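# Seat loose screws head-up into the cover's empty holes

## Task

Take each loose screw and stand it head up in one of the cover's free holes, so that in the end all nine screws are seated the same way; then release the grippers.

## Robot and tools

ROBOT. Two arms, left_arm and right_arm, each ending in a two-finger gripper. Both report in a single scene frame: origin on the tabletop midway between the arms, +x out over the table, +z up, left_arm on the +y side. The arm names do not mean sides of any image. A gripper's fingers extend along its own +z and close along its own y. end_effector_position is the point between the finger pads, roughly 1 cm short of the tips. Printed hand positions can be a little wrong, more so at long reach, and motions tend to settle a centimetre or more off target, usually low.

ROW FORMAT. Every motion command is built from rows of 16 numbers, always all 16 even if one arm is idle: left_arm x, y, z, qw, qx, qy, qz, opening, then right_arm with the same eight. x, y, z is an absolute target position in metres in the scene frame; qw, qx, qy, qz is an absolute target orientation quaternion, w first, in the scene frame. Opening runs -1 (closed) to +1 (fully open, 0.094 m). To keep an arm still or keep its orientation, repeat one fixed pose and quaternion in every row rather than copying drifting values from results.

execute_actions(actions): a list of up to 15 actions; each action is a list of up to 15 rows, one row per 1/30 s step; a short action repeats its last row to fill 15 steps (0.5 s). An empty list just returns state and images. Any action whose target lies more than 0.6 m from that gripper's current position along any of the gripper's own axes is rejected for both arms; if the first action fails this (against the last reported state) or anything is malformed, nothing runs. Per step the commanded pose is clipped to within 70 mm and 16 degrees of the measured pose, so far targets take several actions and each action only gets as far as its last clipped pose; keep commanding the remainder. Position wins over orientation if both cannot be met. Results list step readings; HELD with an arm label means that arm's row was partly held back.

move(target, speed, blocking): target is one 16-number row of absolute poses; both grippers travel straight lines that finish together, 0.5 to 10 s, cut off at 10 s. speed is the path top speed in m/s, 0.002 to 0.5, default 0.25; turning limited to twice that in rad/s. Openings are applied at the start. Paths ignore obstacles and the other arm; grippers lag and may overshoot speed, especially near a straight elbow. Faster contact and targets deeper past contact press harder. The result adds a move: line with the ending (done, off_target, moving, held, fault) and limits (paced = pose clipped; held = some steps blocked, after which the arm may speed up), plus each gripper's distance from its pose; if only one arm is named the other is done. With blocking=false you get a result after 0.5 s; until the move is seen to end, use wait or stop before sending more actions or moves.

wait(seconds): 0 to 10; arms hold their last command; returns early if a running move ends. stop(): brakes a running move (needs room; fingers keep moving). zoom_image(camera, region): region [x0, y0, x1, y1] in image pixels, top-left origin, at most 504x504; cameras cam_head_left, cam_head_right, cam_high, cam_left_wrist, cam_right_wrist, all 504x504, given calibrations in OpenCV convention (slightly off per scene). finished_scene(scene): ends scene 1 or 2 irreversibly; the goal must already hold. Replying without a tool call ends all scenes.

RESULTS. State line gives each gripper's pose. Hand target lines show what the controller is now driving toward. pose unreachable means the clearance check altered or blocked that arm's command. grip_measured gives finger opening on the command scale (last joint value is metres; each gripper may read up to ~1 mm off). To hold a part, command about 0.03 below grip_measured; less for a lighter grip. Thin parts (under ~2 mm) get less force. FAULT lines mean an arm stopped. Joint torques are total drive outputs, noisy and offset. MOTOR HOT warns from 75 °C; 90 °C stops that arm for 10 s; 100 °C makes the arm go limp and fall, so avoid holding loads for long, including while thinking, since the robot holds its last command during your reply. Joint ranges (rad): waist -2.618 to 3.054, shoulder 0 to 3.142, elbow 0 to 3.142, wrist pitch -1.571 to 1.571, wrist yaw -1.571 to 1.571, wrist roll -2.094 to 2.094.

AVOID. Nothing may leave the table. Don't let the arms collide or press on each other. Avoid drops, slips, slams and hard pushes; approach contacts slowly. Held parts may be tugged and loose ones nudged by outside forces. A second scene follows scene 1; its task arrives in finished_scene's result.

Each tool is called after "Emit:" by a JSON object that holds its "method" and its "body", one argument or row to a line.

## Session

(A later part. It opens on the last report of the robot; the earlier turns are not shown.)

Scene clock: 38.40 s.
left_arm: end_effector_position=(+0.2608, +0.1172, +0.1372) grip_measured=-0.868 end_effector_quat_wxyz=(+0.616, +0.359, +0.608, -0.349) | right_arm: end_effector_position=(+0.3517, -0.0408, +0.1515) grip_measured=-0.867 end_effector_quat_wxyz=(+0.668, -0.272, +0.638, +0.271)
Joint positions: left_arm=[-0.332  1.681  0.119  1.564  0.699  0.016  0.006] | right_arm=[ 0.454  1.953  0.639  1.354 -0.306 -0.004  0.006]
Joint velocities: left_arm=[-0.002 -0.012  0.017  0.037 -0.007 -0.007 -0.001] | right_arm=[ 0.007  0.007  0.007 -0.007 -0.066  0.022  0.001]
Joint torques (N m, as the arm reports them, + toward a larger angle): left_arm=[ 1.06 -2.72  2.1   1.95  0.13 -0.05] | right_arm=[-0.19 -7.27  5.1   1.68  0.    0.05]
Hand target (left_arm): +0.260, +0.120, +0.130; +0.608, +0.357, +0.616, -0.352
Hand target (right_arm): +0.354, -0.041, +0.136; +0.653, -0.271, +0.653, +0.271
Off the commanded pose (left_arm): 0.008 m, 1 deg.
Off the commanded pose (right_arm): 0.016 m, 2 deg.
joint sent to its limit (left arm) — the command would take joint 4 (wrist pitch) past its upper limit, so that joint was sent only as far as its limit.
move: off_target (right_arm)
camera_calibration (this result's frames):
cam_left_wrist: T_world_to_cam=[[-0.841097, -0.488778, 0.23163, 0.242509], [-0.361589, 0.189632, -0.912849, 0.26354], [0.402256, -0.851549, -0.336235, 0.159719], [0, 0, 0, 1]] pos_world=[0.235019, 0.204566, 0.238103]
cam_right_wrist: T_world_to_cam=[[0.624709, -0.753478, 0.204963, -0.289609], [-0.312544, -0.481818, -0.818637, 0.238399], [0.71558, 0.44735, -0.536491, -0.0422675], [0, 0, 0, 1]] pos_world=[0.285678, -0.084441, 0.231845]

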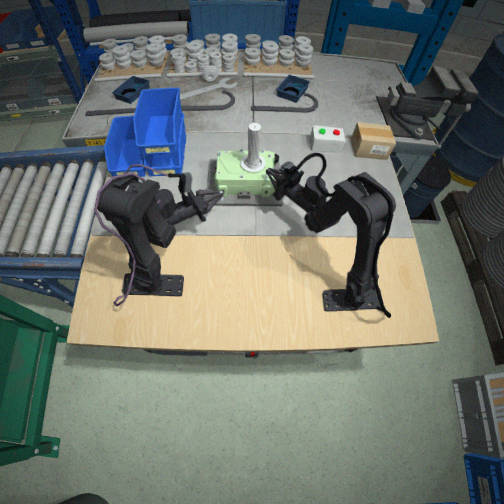

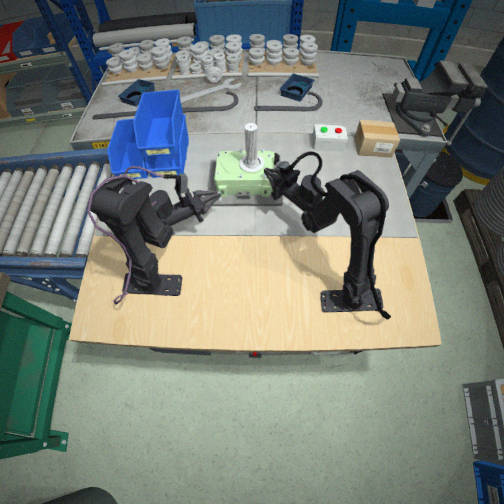

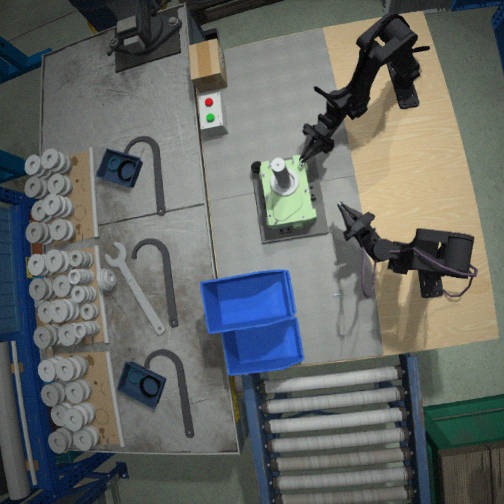

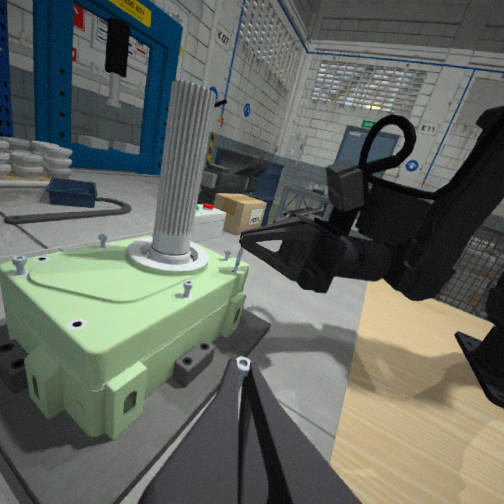

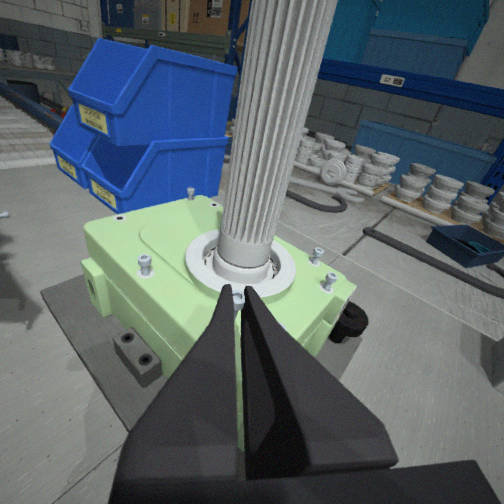

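Emit:
{"method": "move", "body": {
  "target": [0.26,0.12,0.13,0.612,0.354,0.612,-0.354,-1,0.36,-0.038,0.134,0.653,-0.271,0.653,0.271,-1],
  "speed": 0.01
}}

Emit:
{"method": "zoom_image", "body": {
  "camera": "cam_left_wrist",
  "region": [190,200,290,290]
}}

Scene clock: 40.80 s.
left_arm: end_effector_position=(+0.2608, +0.1172, +0.1372) grip_measured=-0.868 end_effector_quat_wxyz=(+0.616, +0.359, +0.608, -0.349) | right_arm: end_effector_position=(+0.3543, -0.0393, +0.1510) grip_measured=-0.867 end_effector_quat_wxyz=(+0.671, -0.271, +0.635, +0.272)
Joint positions: left_arm=[-0.332  1.681  0.119  1.564  0.699  0.016  0.006] | right_arm=[ 0.454  1.972  0.652  1.37  -0.307 -0.004  0.006]
Joint velocities: left_arm=[-0.032 -0.017  0.002  0.081 -0.007  0.007 -0.001] | right_arm=[-0.007  0.002  0.002 -0.007 -0.051  0.022  0.001]
Joint torques (N m, as the arm reports them, + toward a larger angle): left_arm=[ 1.06 -2.74  2.1   1.95  0.12 -0.06] | right_arm=[-0.2  -6.96  6.14  1.5   0.    0.04]
Hand target (left_arm): +0.260, +0.120, +0.130; +0.608, +0.357, +0.616, -0.352
Hand target (right_arm): +0.359, -0.039, +0.134; +0.653, -0.271, +0.653, +0.271
Off the commanded pose (left_arm): 0.008 m, 1 deg.
Off the commanded pose (right_arm): 0.018 m, 3 deg.
joint sent to its limit (left arm) — the command would take joint 4 (wrist pitch) past its upper limit, so that joint was sent only as far as its limit.
move: off_target (right_arm)
camera_calibration (this result's frames):
cam_left_wrist: T_world_to_cam=[[-0.841097, -0.488778, 0.23163, 0.242509], [-0.361589, 0.189632, -0.912849, 0.26354], [0.402256, -0.851549, -0.336235, 0.159719], [0, 0, 0, 1]] pos_world=[0.235019, 0.204566, 0.238103]
cam_right_wrist: T_world_to_cam=[[0.624034, -0.753717, 0.206138, -0.289892], [-0.305744, -0.478295, -0.823259, 0.237996], [0.719098, 0.450716, -0.528917, -0.047379], [0, 0, 0, 1]] pos_world=[0.287738, -0.0833095, 0.23063]

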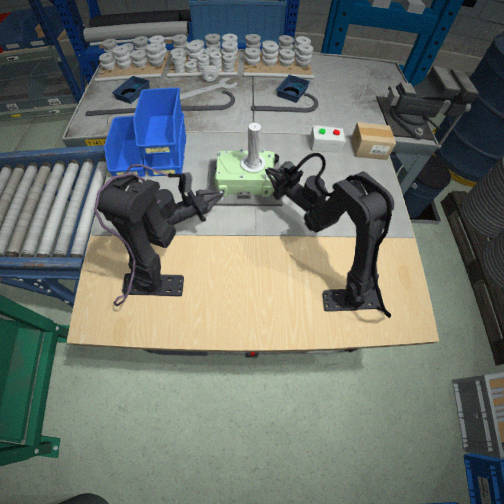

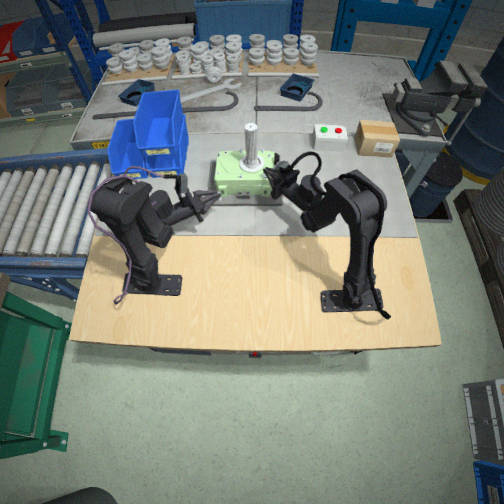

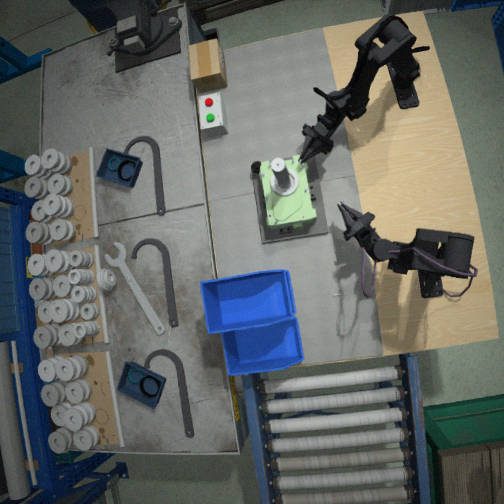

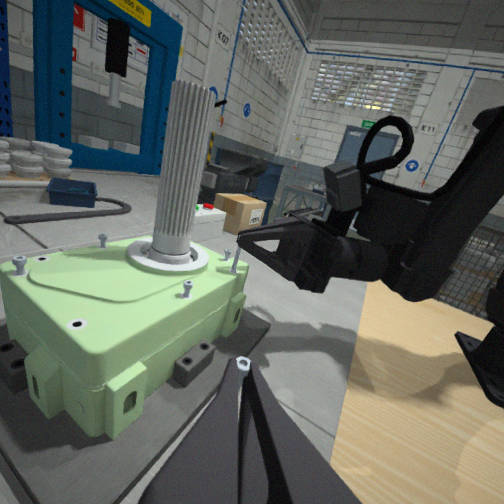

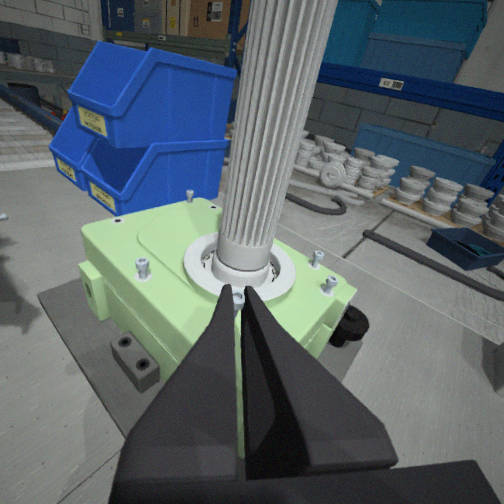

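Region (190, 200, 290, 290) of cam_left_wrist's 504x504 image, scaled by 5.040, with more detail than that image has; it fills the top 454 rows of this view, and the rest is white.

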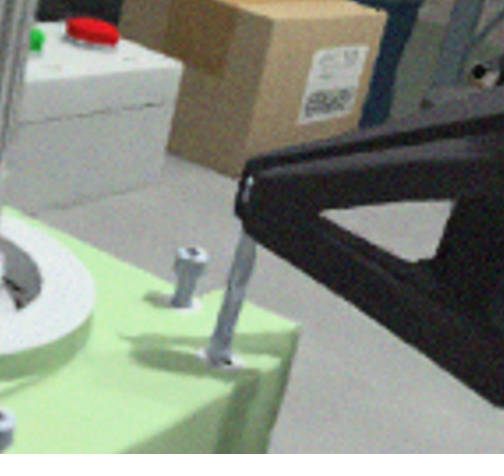

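Probably slightly in front (toward viewer); slide away from it.

Emit:
{"method": "move", "body": {
  "target": [0.26,0.12,0.13,0.612,0.354,0.612,-0.354,-1,0.358,-0.047,0.136,0.653,-0.271,0.653,0.271,-1],
  "speed": 0.01
}}

Emit:
{"method": "zoom_image", "body": {
  "camera": "cam_left_wrist",
  "region": [190,200,290,290]
}}

Scene clock: 43.67 s.
left_arm: end_effector_position=(+0.2608, +0.1172, +0.1372) grip_measured=-0.868 end_effector_quat_wxyz=(+0.616, +0.359, +0.608, -0.349) | right_arm: end_effector_position=(+0.3553, -0.0421, +0.1513) grip_measured=-0.867 end_effector_quat_wxyz=(+0.670, -0.274, +0.633, +0.275)
Joint positions: left_arm=[-0.332  1.681  0.119  1.564  0.699  0.016  0.006] | right_arm=[ 0.44   1.972  0.652  1.371 -0.33  -0.003  0.006]
Joint velocities: left_arm=[-0.017 -0.002  0.012  0.051  0.095  0.037  0.   ] | right_arm=[ 0.002 -0.002  0.002 -0.022 -0.095  0.022 -0.   ]
Joint torques (N m, as the arm reports them, + toward a larger angle): left_arm=[ 1.05 -2.73  2.11  1.95  0.12 -0.06] | right_arm=[-0.73 -8.7   4.33  1.5  -0.01  0.03]
Hand target (left_arm): +0.260, +0.120, +0.130; +0.608, +0.357, +0.616, -0.352
Hand target (right_arm): +0.358, -0.047, +0.136; +0.653, -0.271, +0.653, +0.271
Off the commanded pose (left_arm): 0.008 m, 1 deg.
Off the commanded pose (right_arm): 0.016 m, 3 deg.
joint sent to its limit (left arm) — the command would take joint 4 (wrist pitch) past its upper limit, so that joint was sent only as far as its limit.
move: off_target (right_arm)
camera_calibration (this result's frames):
cam_left_wrist: T_world_to_cam=[[-0.841097, -0.488778, 0.23163, 0.242509], [-0.361589, 0.189632, -0.912849, 0.26354], [0.402256, -0.851549, -0.336235, 0.159719], [0, 0, 0, 1]] pos_world=[0.235019, 0.204566, 0.238103]
cam_right_wrist: T_world_to_cam=[[0.630069, -0.748416, 0.20709, -0.294754], [-0.300684, -0.481013, -0.823539, 0.235218], [0.715963, 0.456618, -0.528108, -0.0454175], [0, 0, 0, 1]] pos_world=[0.288959, -0.0867173, 0.230767]

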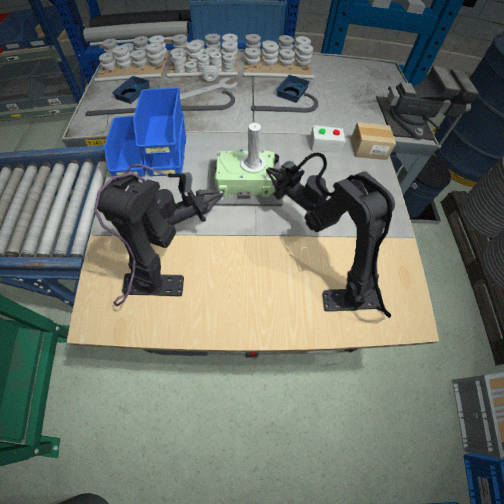

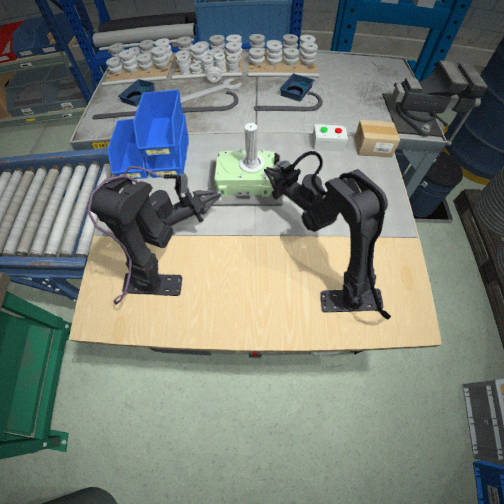

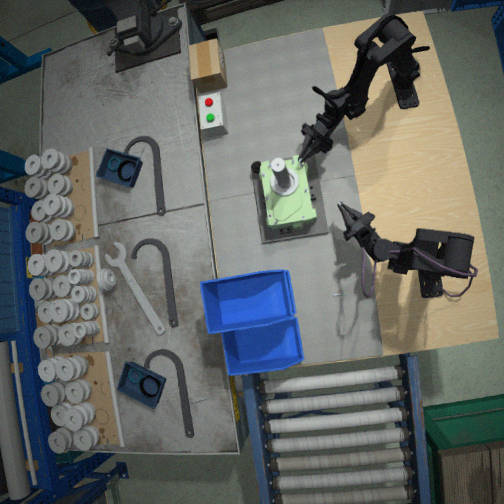

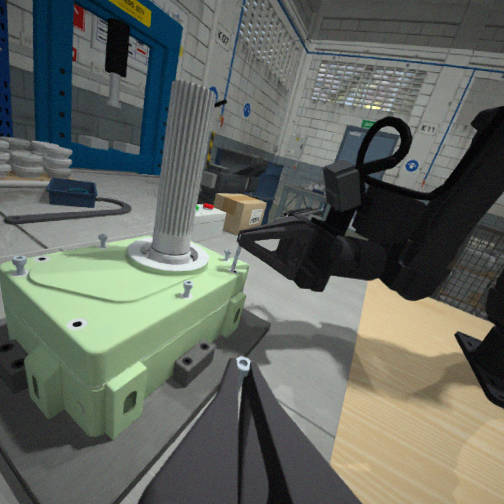

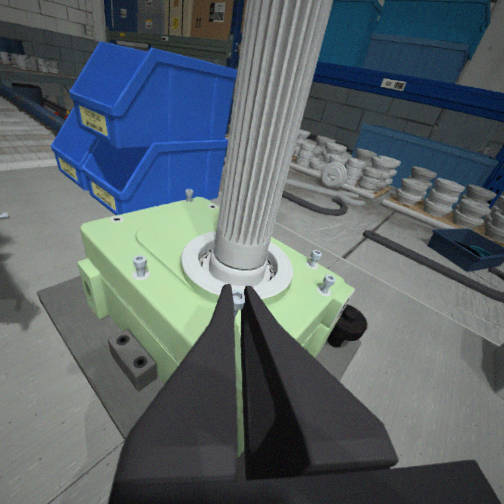

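Region (190, 200, 290, 290) of cam_left_wrist's 504x504 image, scaled by 5.040, with more detail than that image has; it fills the top 454 rows of this view, and the rest is white.

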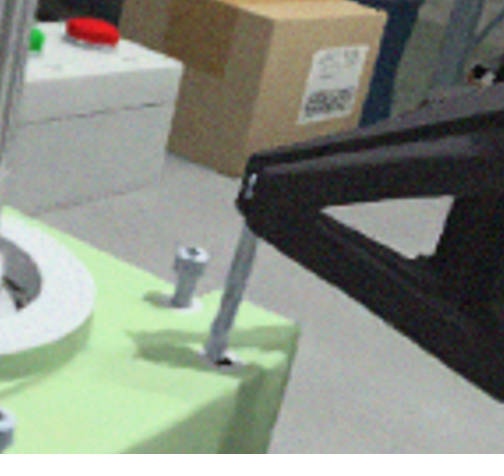

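Emit:
{"method": "move", "body": {
  "target": [0.26,0.12,0.13,0.612,0.354,0.612,-0.354,-1,0.352,-0.036,0.128,0.653,-0.271,0.653,0.271,-1],
  "speed": 0.01
}}

Emit:
{"method": "zoom_image", "body": {
  "camera": "cam_left_wrist",
  "region": [190,200,290,290]
}}

Scene clock: 46.63 s.
left_arm: end_effector_position=(+0.2608, +0.1172, +0.1372) grip_measured=-0.868 end_effector_quat_wxyz=(+0.616, +0.359, +0.608, -0.349) | right_arm: end_effector_position=(+0.3548, -0.0392, +0.1512) grip_measured=-0.867 end_effector_quat_wxyz=(+0.676, -0.268, +0.631, +0.270)
Joint positions: left_arm=[-0.332  1.681  0.119  1.564  0.699  0.016  0.006] | right_arm=[ 0.457  1.986  0.652  1.397 -0.297 -0.003  0.006]
Joint velocities: left_arm=[-0.027  0.002  0.017 -0.095 -0.051  0.007  0.   ] | right_arm=[-0.007  0.012  0.002  0.007 -0.007  0.022 -0.   ]
Joint torques (N m, as the arm reports them, + toward a larger angle): left_arm=[ 1.04 -2.73  2.11  1.95  0.13 -0.05] | right_arm=[ 0.7  -7.15  3.91  1.6   0.08  0.03]
Hand target (left_arm): +0.260, +0.120, +0.130; +0.608, +0.357, +0.616, -0.352
Hand target (right_arm): +0.351, -0.037, +0.128; +0.653, -0.271, +0.653, +0.271
Off the commanded pose (left_arm): 0.008 m, 1 deg.
Off the commanded pose (right_arm): 0.024 m, 4 deg.
joint sent to its limit (left arm) — the command would take joint 4 (wrist pitch) past its upper limit, so that joint was sent only as far as its limit.
move: off_target (right_arm)
camera_calibration (this result's frames):
cam_left_wrist: T_world_to_cam=[[-0.841097, -0.488778, 0.23163, 0.242509], [-0.361589, 0.189632, -0.912849, 0.26354], [0.402256, -0.851549, -0.336235, 0.159719], [0, 0, 0, 1]] pos_world=[0.235019, 0.204566, 0.238103]
cam_right_wrist: T_world_to_cam=[[0.616245, -0.759639, 0.207823, -0.287902], [-0.299847, -0.470317, -0.829996, 0.237573], [0.728241, 0.449166, -0.517606, -0.052676], [0, 0, 0, 1]] pos_world=[0.287014, -0.083307, 0.229752]

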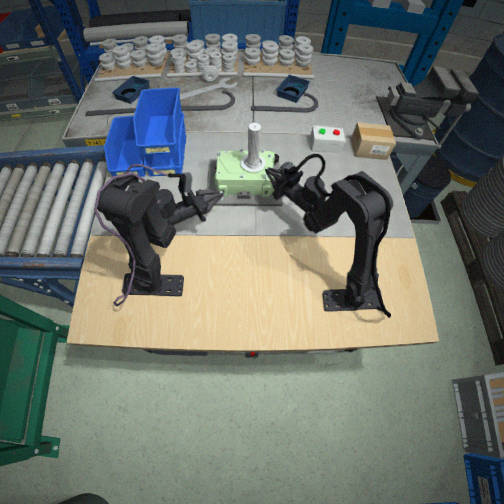

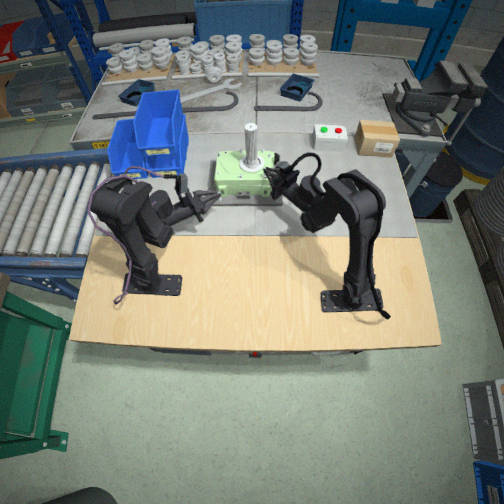

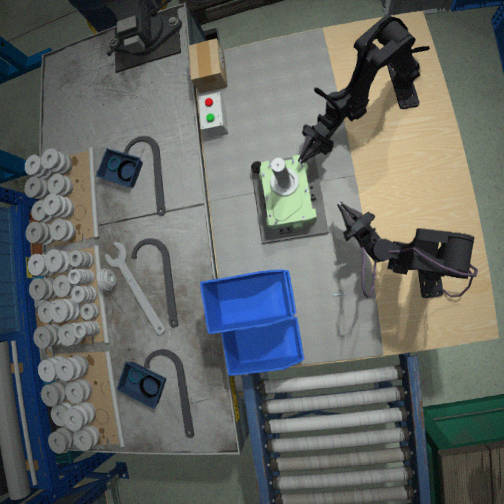

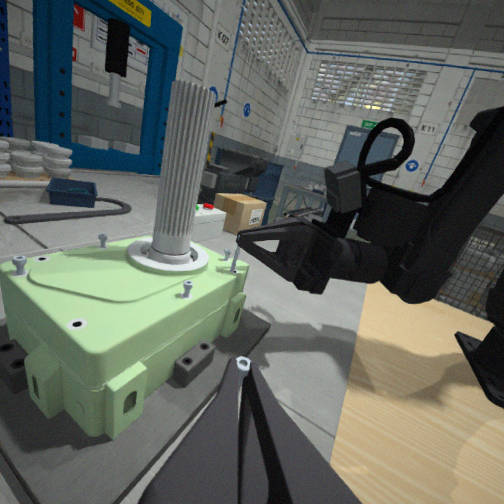

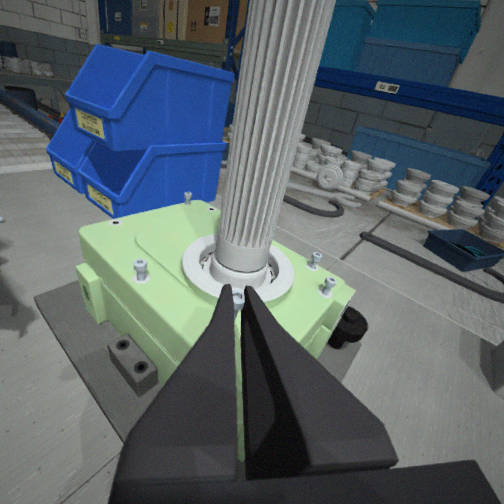

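Region (190, 200, 290, 290) of cam_left_wrist's 504x504 image, scaled by 5.040, with more detail than that image has; it fills the top 454 rows of this view, and the rest is white.

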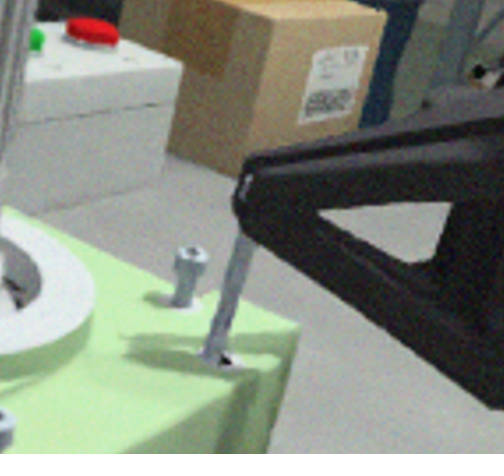

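Emit:
{"method": "move", "body": {
  "target": [0.26,0.12,0.13,0.612,0.354,0.612,-0.354,-1,0.352,-0.04,0.138,0.62,-0.285,0.685,0.257,-1],
  "speed": 0.02
}}

Emit:
{"method": "zoom_image", "body": {
  "camera": "cam_left_wrist",
  "region": [190,200,290,290]
}}

Scene clock: 51.03 s.
left_arm: end_effector_position=(+0.2608, +0.1172, +0.1372) grip_measured=-0.868 end_effector_quat_wxyz=(+0.616, +0.359, +0.608, -0.349) | right_arm: end_effector_position=(+0.3525, -0.0406, +0.1507) grip_measured=-0.867 end_effector_quat_wxyz=(+0.645, -0.279, +0.663, +0.259)
Joint positions: left_arm=[-0.332  1.681  0.119  1.564  0.699  0.016  0.006] | right_arm=[ 0.457  1.88   0.652  1.192 -0.296 -0.027  0.006]
Joint velocities: left_arm=[-0.002  0.012 -0.012  0.022 -0.051  0.037  0.001] | right_arm=[-0.007 -0.002 -0.007  0.007 -0.022  0.066 -0.002]
Joint torques (N m, as the arm reports them, + toward a larger angle): left_arm=[ 1.05 -2.72  2.13  1.96  0.12 -0.06] | right_arm=[  0.   -10.02   5.77   1.07  -0.06  -0.06]
Hand target (left_arm): +0.260, +0.120, +0.130; +0.608, +0.357, +0.616, -0.352
Hand target (right_arm): +0.352, -0.040, +0.138; +0.621, -0.284, +0.684, +0.258
Off the commanded pose (left_arm): 0.008 m, 1 deg.
Off the commanded pose (right_arm): 0.013 m, 4 deg.
joint sent to its limit (left arm) — the command would take joint 4 (wrist pitch) past its upper limit, so that joint was sent only as far as its limit.
move: off_target (right_arm)
camera_calibration (this result's frames):
cam_left_wrist: T_world_to_cam=[[-0.841097, -0.488778, 0.23163, 0.242509], [-0.361589, 0.189632, -0.912849, 0.26354], [0.402256, -0.851549, -0.336235, 0.159719], [0, 0, 0, 1]] pos_world=[0.235019, 0.204566, 0.238103]
cam_right_wrist: T_world_to_cam=[[0.630335, -0.74709, 0.211031, -0.292334], [-0.357461, -0.520613, -0.77536, 0.245798], [0.689129, 0.413302, -0.595216, -0.0265758], [0, 0, 0, 1]] pos_world=[0.290446, -0.0794501, 0.236455]

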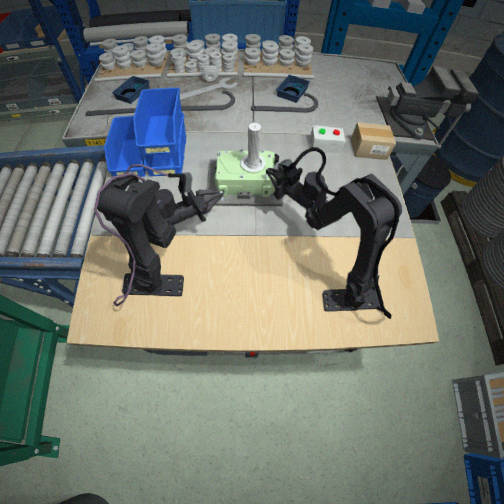

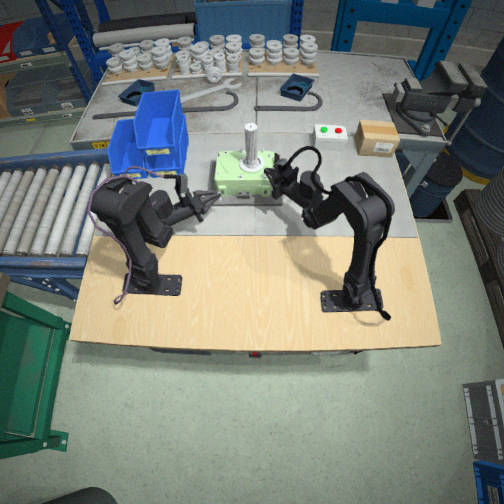

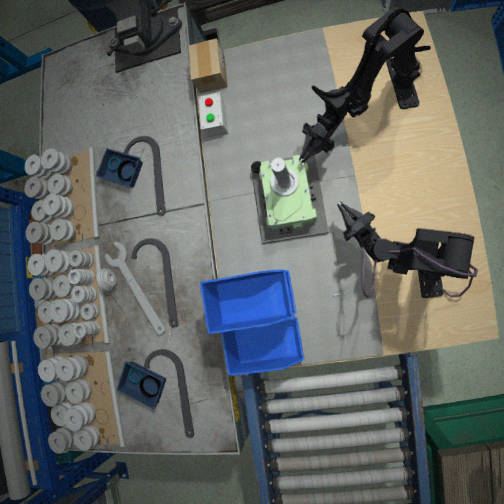

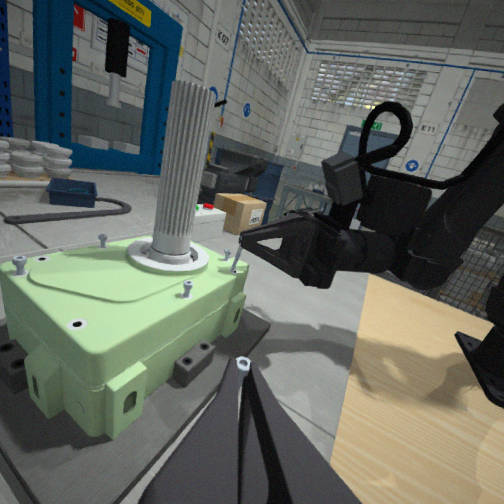

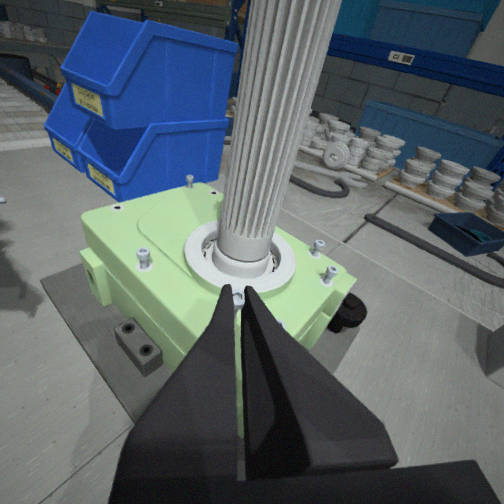

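Region (190, 200, 290, 290) of cam_left_wrist's 504x504 image, scaled by 5.040, with more detail than that image has; it fills the top 454 rows of this view, and the rest is white.

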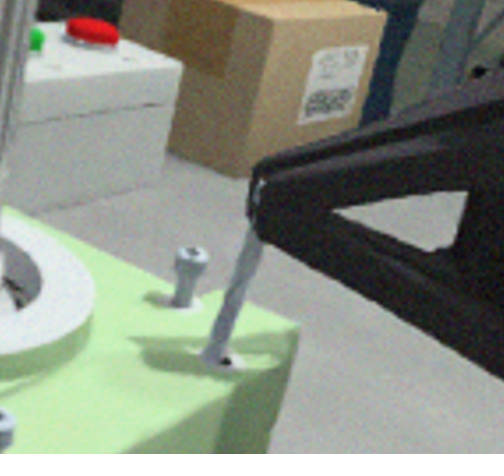

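Emit:
{"method": "move", "body": {
  "target": [0.26,0.12,0.13,0.612,0.354,0.612,-0.354,-1,0.354,-0.04,0.16,0.594,-0.293,0.708,0.246,-1],
  "speed": 0.03
}}

Emit:
{"method": "zoom_image", "body": {
  "camera": "cam_left_wrist",
  "region": [190,200,290,290]
}}

Scene clock: 53.70 s.
left_arm: end_effector_position=(+0.2608, +0.1172, +0.1372) grip_measured=-0.868 end_effector_quat_wxyz=(+0.616, +0.359, +0.608, -0.349) | right_arm: end_effector_position=(+0.3528, -0.0404, +0.1525) grip_measured=-0.867 end_effector_quat_wxyz=(+0.594, -0.291, +0.707, +0.248)
Joint positions: left_arm=[-0.332  1.681  0.119  1.564  0.699  0.016  0.006] | right_arm=[ 0.457  1.759  0.709  0.871 -0.296 -0.047  0.006]
Joint velocities: left_arm=[ 0.002 -0.012 -0.012  0.037  0.022 -0.066  0.   ] | right_arm=[-0.027  0.012  0.017 -0.022 -0.037 -0.037 -0.001]
Joint torques (N m, as the arm reports them, + toward a larger angle): left_arm=[ 1.06 -2.75  2.12  1.95  0.13 -0.06] | right_arm=[  0.04 -10.77   7.56   1.52  -0.03  -0.04]
Hand target (left_arm): +0.260, +0.120, +0.130; +0.608, +0.357, +0.616, -0.352
Hand target (right_arm): +0.354, -0.040, +0.160; +0.594, -0.292, +0.708, +0.247
Off the commanded pose (left_arm): 0.008 m, 1 deg.
Off the commanded pose (right_arm): 0.008 m, 0 deg.
joint sent to its limit (left arm) — the command would take joint 4 (wrist pitch) past its upper limit, so that joint was sent only as far as its limit.
move: done
camera_calibration (this result's frames):
cam_left_wrist: T_world_to_cam=[[-0.841097, -0.488778, 0.23163, 0.242509], [-0.361589, 0.189632, -0.912849, 0.26354], [0.402256, -0.851549, -0.336235, 0.159719], [0, 0, 0, 1]] pos_world=[0.235019, 0.204566, 0.238103]
cam_right_wrist: T_world_to_cam=[[0.654847, -0.729073, 0.199068, -0.298907], [-0.438069, -0.580809, -0.686117, 0.259856], [0.61585, 0.362096, -0.699725, 0.0138887], [0, 0, 0, 1]] pos_world=[0.30102, -0.0720271, 0.247513]

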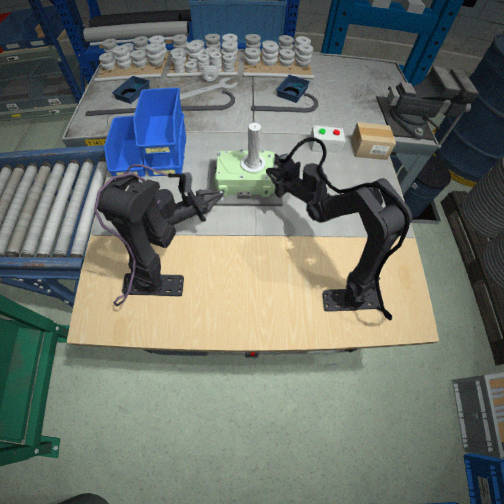

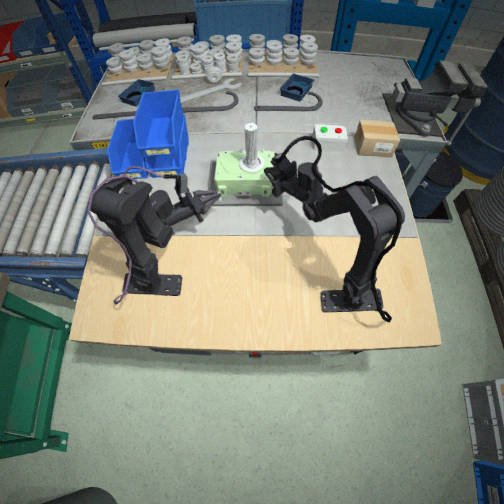

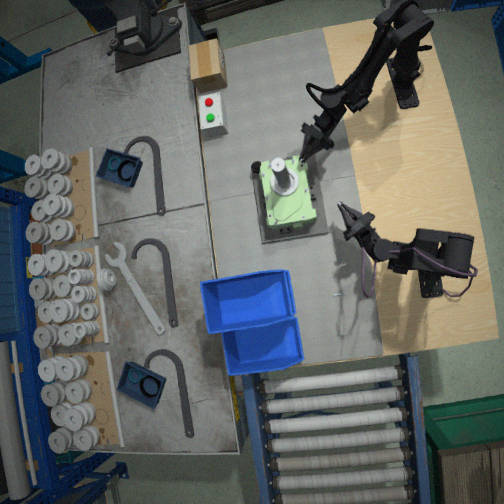

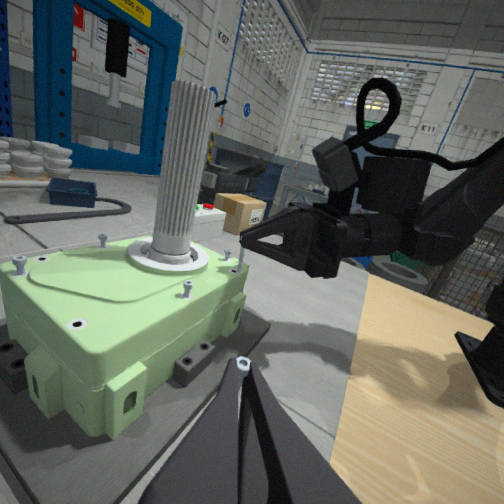

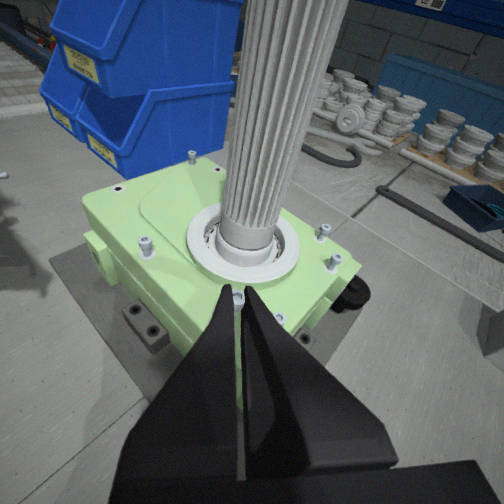

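Region (190, 200, 290, 290) of cam_left_wrist's 504x504 image, scaled by 5.040, with more detail than that image has; it fills the top 454 rows of this view, and the rest is white.

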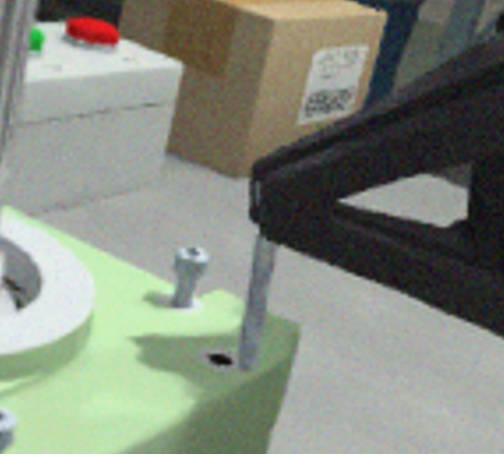

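Near vertical, 7 mm right. Move forward.

Emit:
{"method": "move", "body": {
  "target": [0.26,0.12,0.13,0.612,0.354,0.612,-0.354,-1,0.36,-0.037,0.158,0.594,-0.293,0.708,0.246,-1],
  "speed": 0.02
}}

Emit:
{"method": "zoom_image", "body": {
  "camera": "cam_left_wrist",
  "region": [190,200,290,290]
}}

Scene clock: 55.73 s.
left_arm: end_effector_position=(+0.2608, +0.1172, +0.1372) grip_measured=-0.868 end_effector_quat_wxyz=(+0.616, +0.359, +0.608, -0.349) | right_arm: end_effector_position=(+0.3565, -0.0384, +0.1577) grip_measured=-0.867 end_effector_quat_wxyz=(+0.597, -0.292, +0.706, +0.248)
Joint positions: left_arm=[-0.332  1.681  0.119  1.564  0.699  0.016  0.006] | right_arm=[ 0.457  1.758  0.731  0.853 -0.296 -0.049  0.006]
Joint velocities: left_arm=[-0.012  0.012 -0.002  0.007  0.007 -0.022 -0.   ] | right_arm=[-0.007  0.007  0.012 -0.007 -0.007  0.022 -0.001]
Joint torques (N m, as the arm reports them, + toward a larger angle): left_arm=[ 1.06 -2.72  2.12  1.95  0.13 -0.05] | right_arm=[-0.02 -8.36  7.84  1.68 -0.03 -0.05]
Hand target (left_arm): +0.260, +0.120, +0.130; +0.608, +0.357, +0.616, -0.352
Hand target (right_arm): +0.360, -0.037, +0.158; +0.594, -0.293, +0.708, +0.246
Off the commanded pose (left_arm): 0.008 m, 1 deg.
Off the commanded pose (right_arm): 0.004 m, 0 deg.
joint sent to its limit (left arm) — the command would take joint 4 (wrist pitch) past its upper limit, so that joint was sent only as far as its limit.
move: done
camera_calibration (this result's frames):
cam_left_wrist: T_world_to_cam=[[-0.841097, -0.488778, 0.23163, 0.242509], [-0.361589, 0.189632, -0.912849, 0.26354], [0.402256, -0.851549, -0.336235, 0.159719], [0, 0, 0, 1]] pos_world=[0.235019, 0.204566, 0.238103]
cam_right_wrist: T_world_to_cam=[[0.653934, -0.729061, 0.202091, -0.301083], [-0.433952, -0.580272, -0.689181, 0.265181], [0.619723, 0.36298, -0.695837, 0.0125572], [0, 0, 0, 1]] pos_world=[0.304182, -0.0701887, 0.252341]

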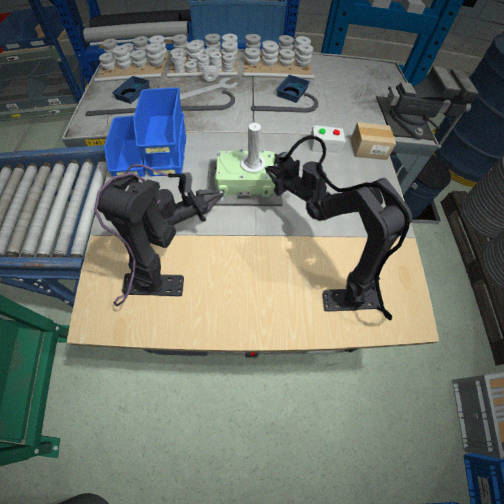

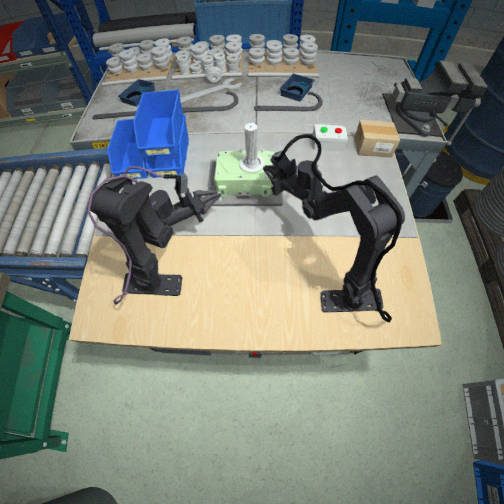

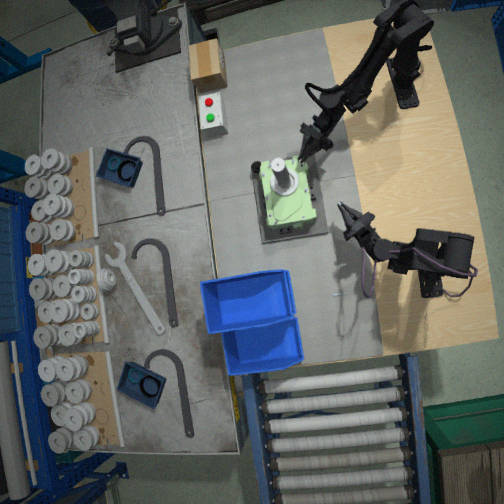

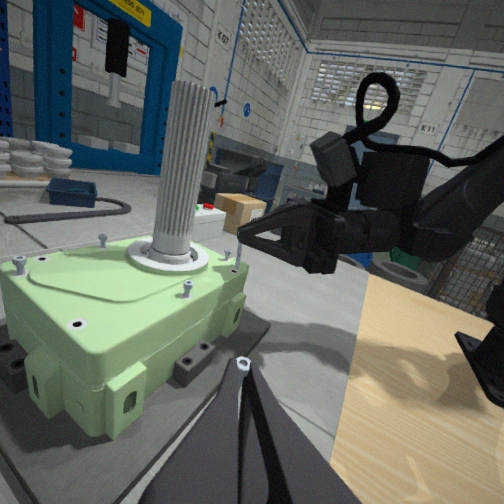

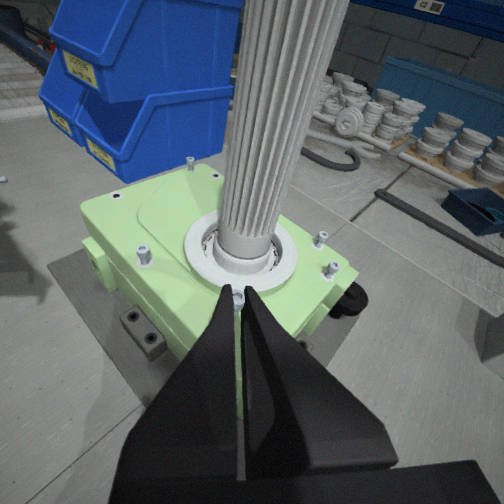

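Region (190, 200, 290, 290) of cam_left_wrist's 504x504 image, scaled by 5.040, with more detail than that image has; it fills the top 454 rows of this view, and the rest is white.

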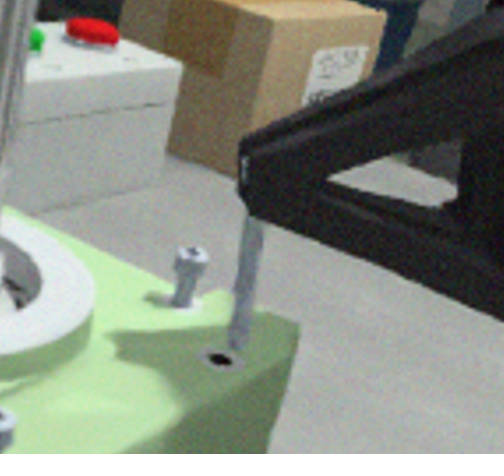

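Emit:
{"method": "move", "body": {
  "target": [0.26,0.12,0.13,0.612,0.354,0.612,-0.354,-1,0.361,-0.037,0.142,0.594,-0.293,0.708,0.246,-1],
  "speed": 0.02
}}

Emit:
{"method": "zoom_image", "body": {
  "camera": "cam_left_wrist",
  "region": [190,200,290,290]
}}

Scene clock: 56.83 s.
left_arm: end_effector_position=(+0.2608, +0.1172, +0.1372) grip_measured=-0.868 end_effector_quat_wxyz=(+0.616, +0.359, +0.608, -0.349) | right_arm: end_effector_position=(+0.3596, -0.0368, +0.1529) grip_measured=-0.867 end_effector_quat_wxyz=(+0.602, -0.291, +0.700, +0.248)
Joint positions: left_arm=[-0.332  1.681  0.119  1.564  0.699  0.016  0.006] | right_arm=[ 0.457  1.795  0.731  0.906 -0.296 -0.049  0.006]
Joint velocities: left_arm=[ 0.027 -0.002  0.012 -0.066 -0.066 -0.022 -0.   ] | right_arm=[-0.007 -0.022  0.002  0.007 -0.051  0.022  0.001]
Joint torques (N m, as the arm reports them, + toward a larger angle): left_arm=[ 1.06 -2.72  2.13  1.95  0.12 -0.05] | right_arm=[-0.1  -7.15  6.08  1.88 -0.04 -0.08]
Hand target (left_arm): +0.260, +0.120, +0.130; +0.608, +0.357, +0.616, -0.352
Hand target (right_arm): +0.361, -0.037, +0.142; +0.594, -0.293, +0.708, +0.246
Off the commanded pose (left_arm): 0.008 m, 1 deg.
Off the commanded pose (right_arm): 0.011 m, 1 deg.
joint sent to its limit (left arm) — the command would take joint 4 (wrist pitch) past its upper limit, so that joint was sent only as far as its limit.
move: off_target (right_arm)
camera_calibration (this result's frames):
cam_left_wrist: T_world_to_cam=[[-0.841097, -0.488778, 0.23163, 0.242509], [-0.361589, 0.189632, -0.912849, 0.26354], [0.402256, -0.851549, -0.336235, 0.159719], [0, 0, 0, 1]] pos_world=[0.235019, 0.204566, 0.238103]
cam_right_wrist: T_world_to_cam=[[0.651112, -0.730549, 0.205794, -0.300553], [-0.424348, -0.575206, -0.699333, 0.262457], [0.629271, 0.368016, -0.684531, 0.00179404], [0, 0, 0, 1]] pos_world=[0.305938, -0.0692626, 0.246625]

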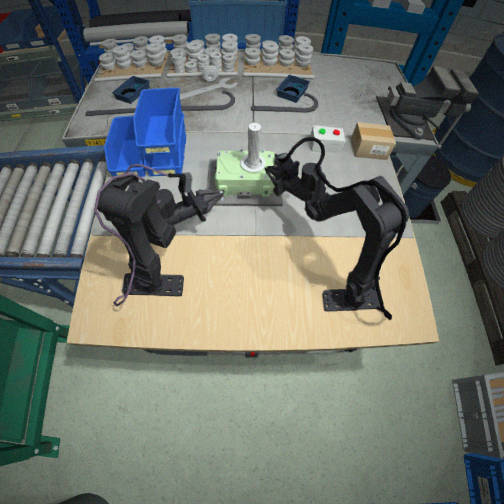

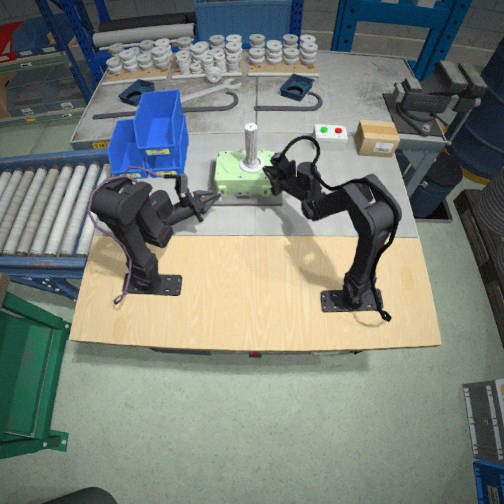

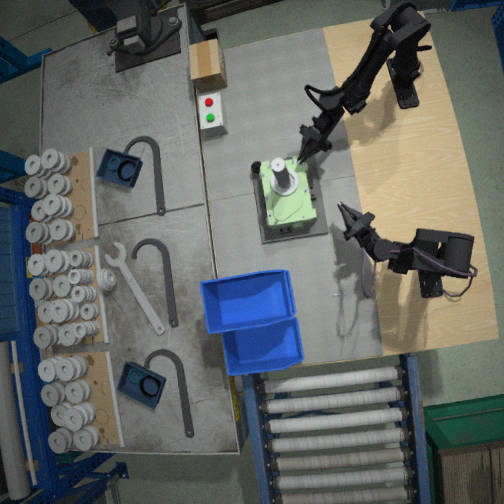

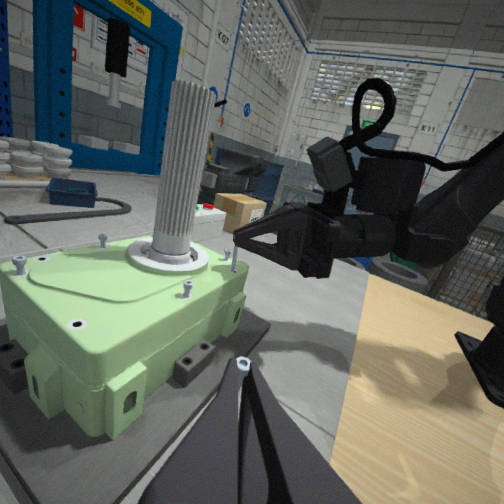

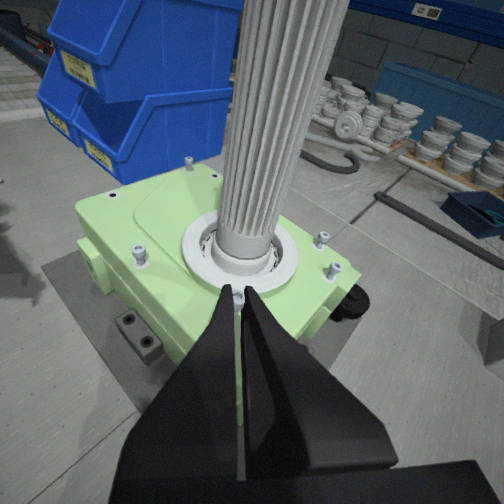

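Region (190, 200, 290, 290) of cam_left_wrist's 504x504 image, scaled by 5.040, with more detail than that image has; it fills the top 454 rows of this view, and the rest is white.

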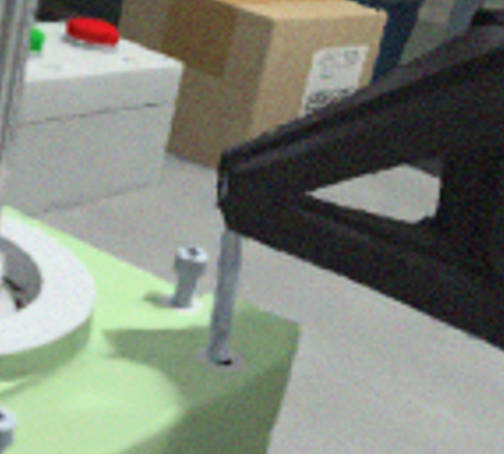

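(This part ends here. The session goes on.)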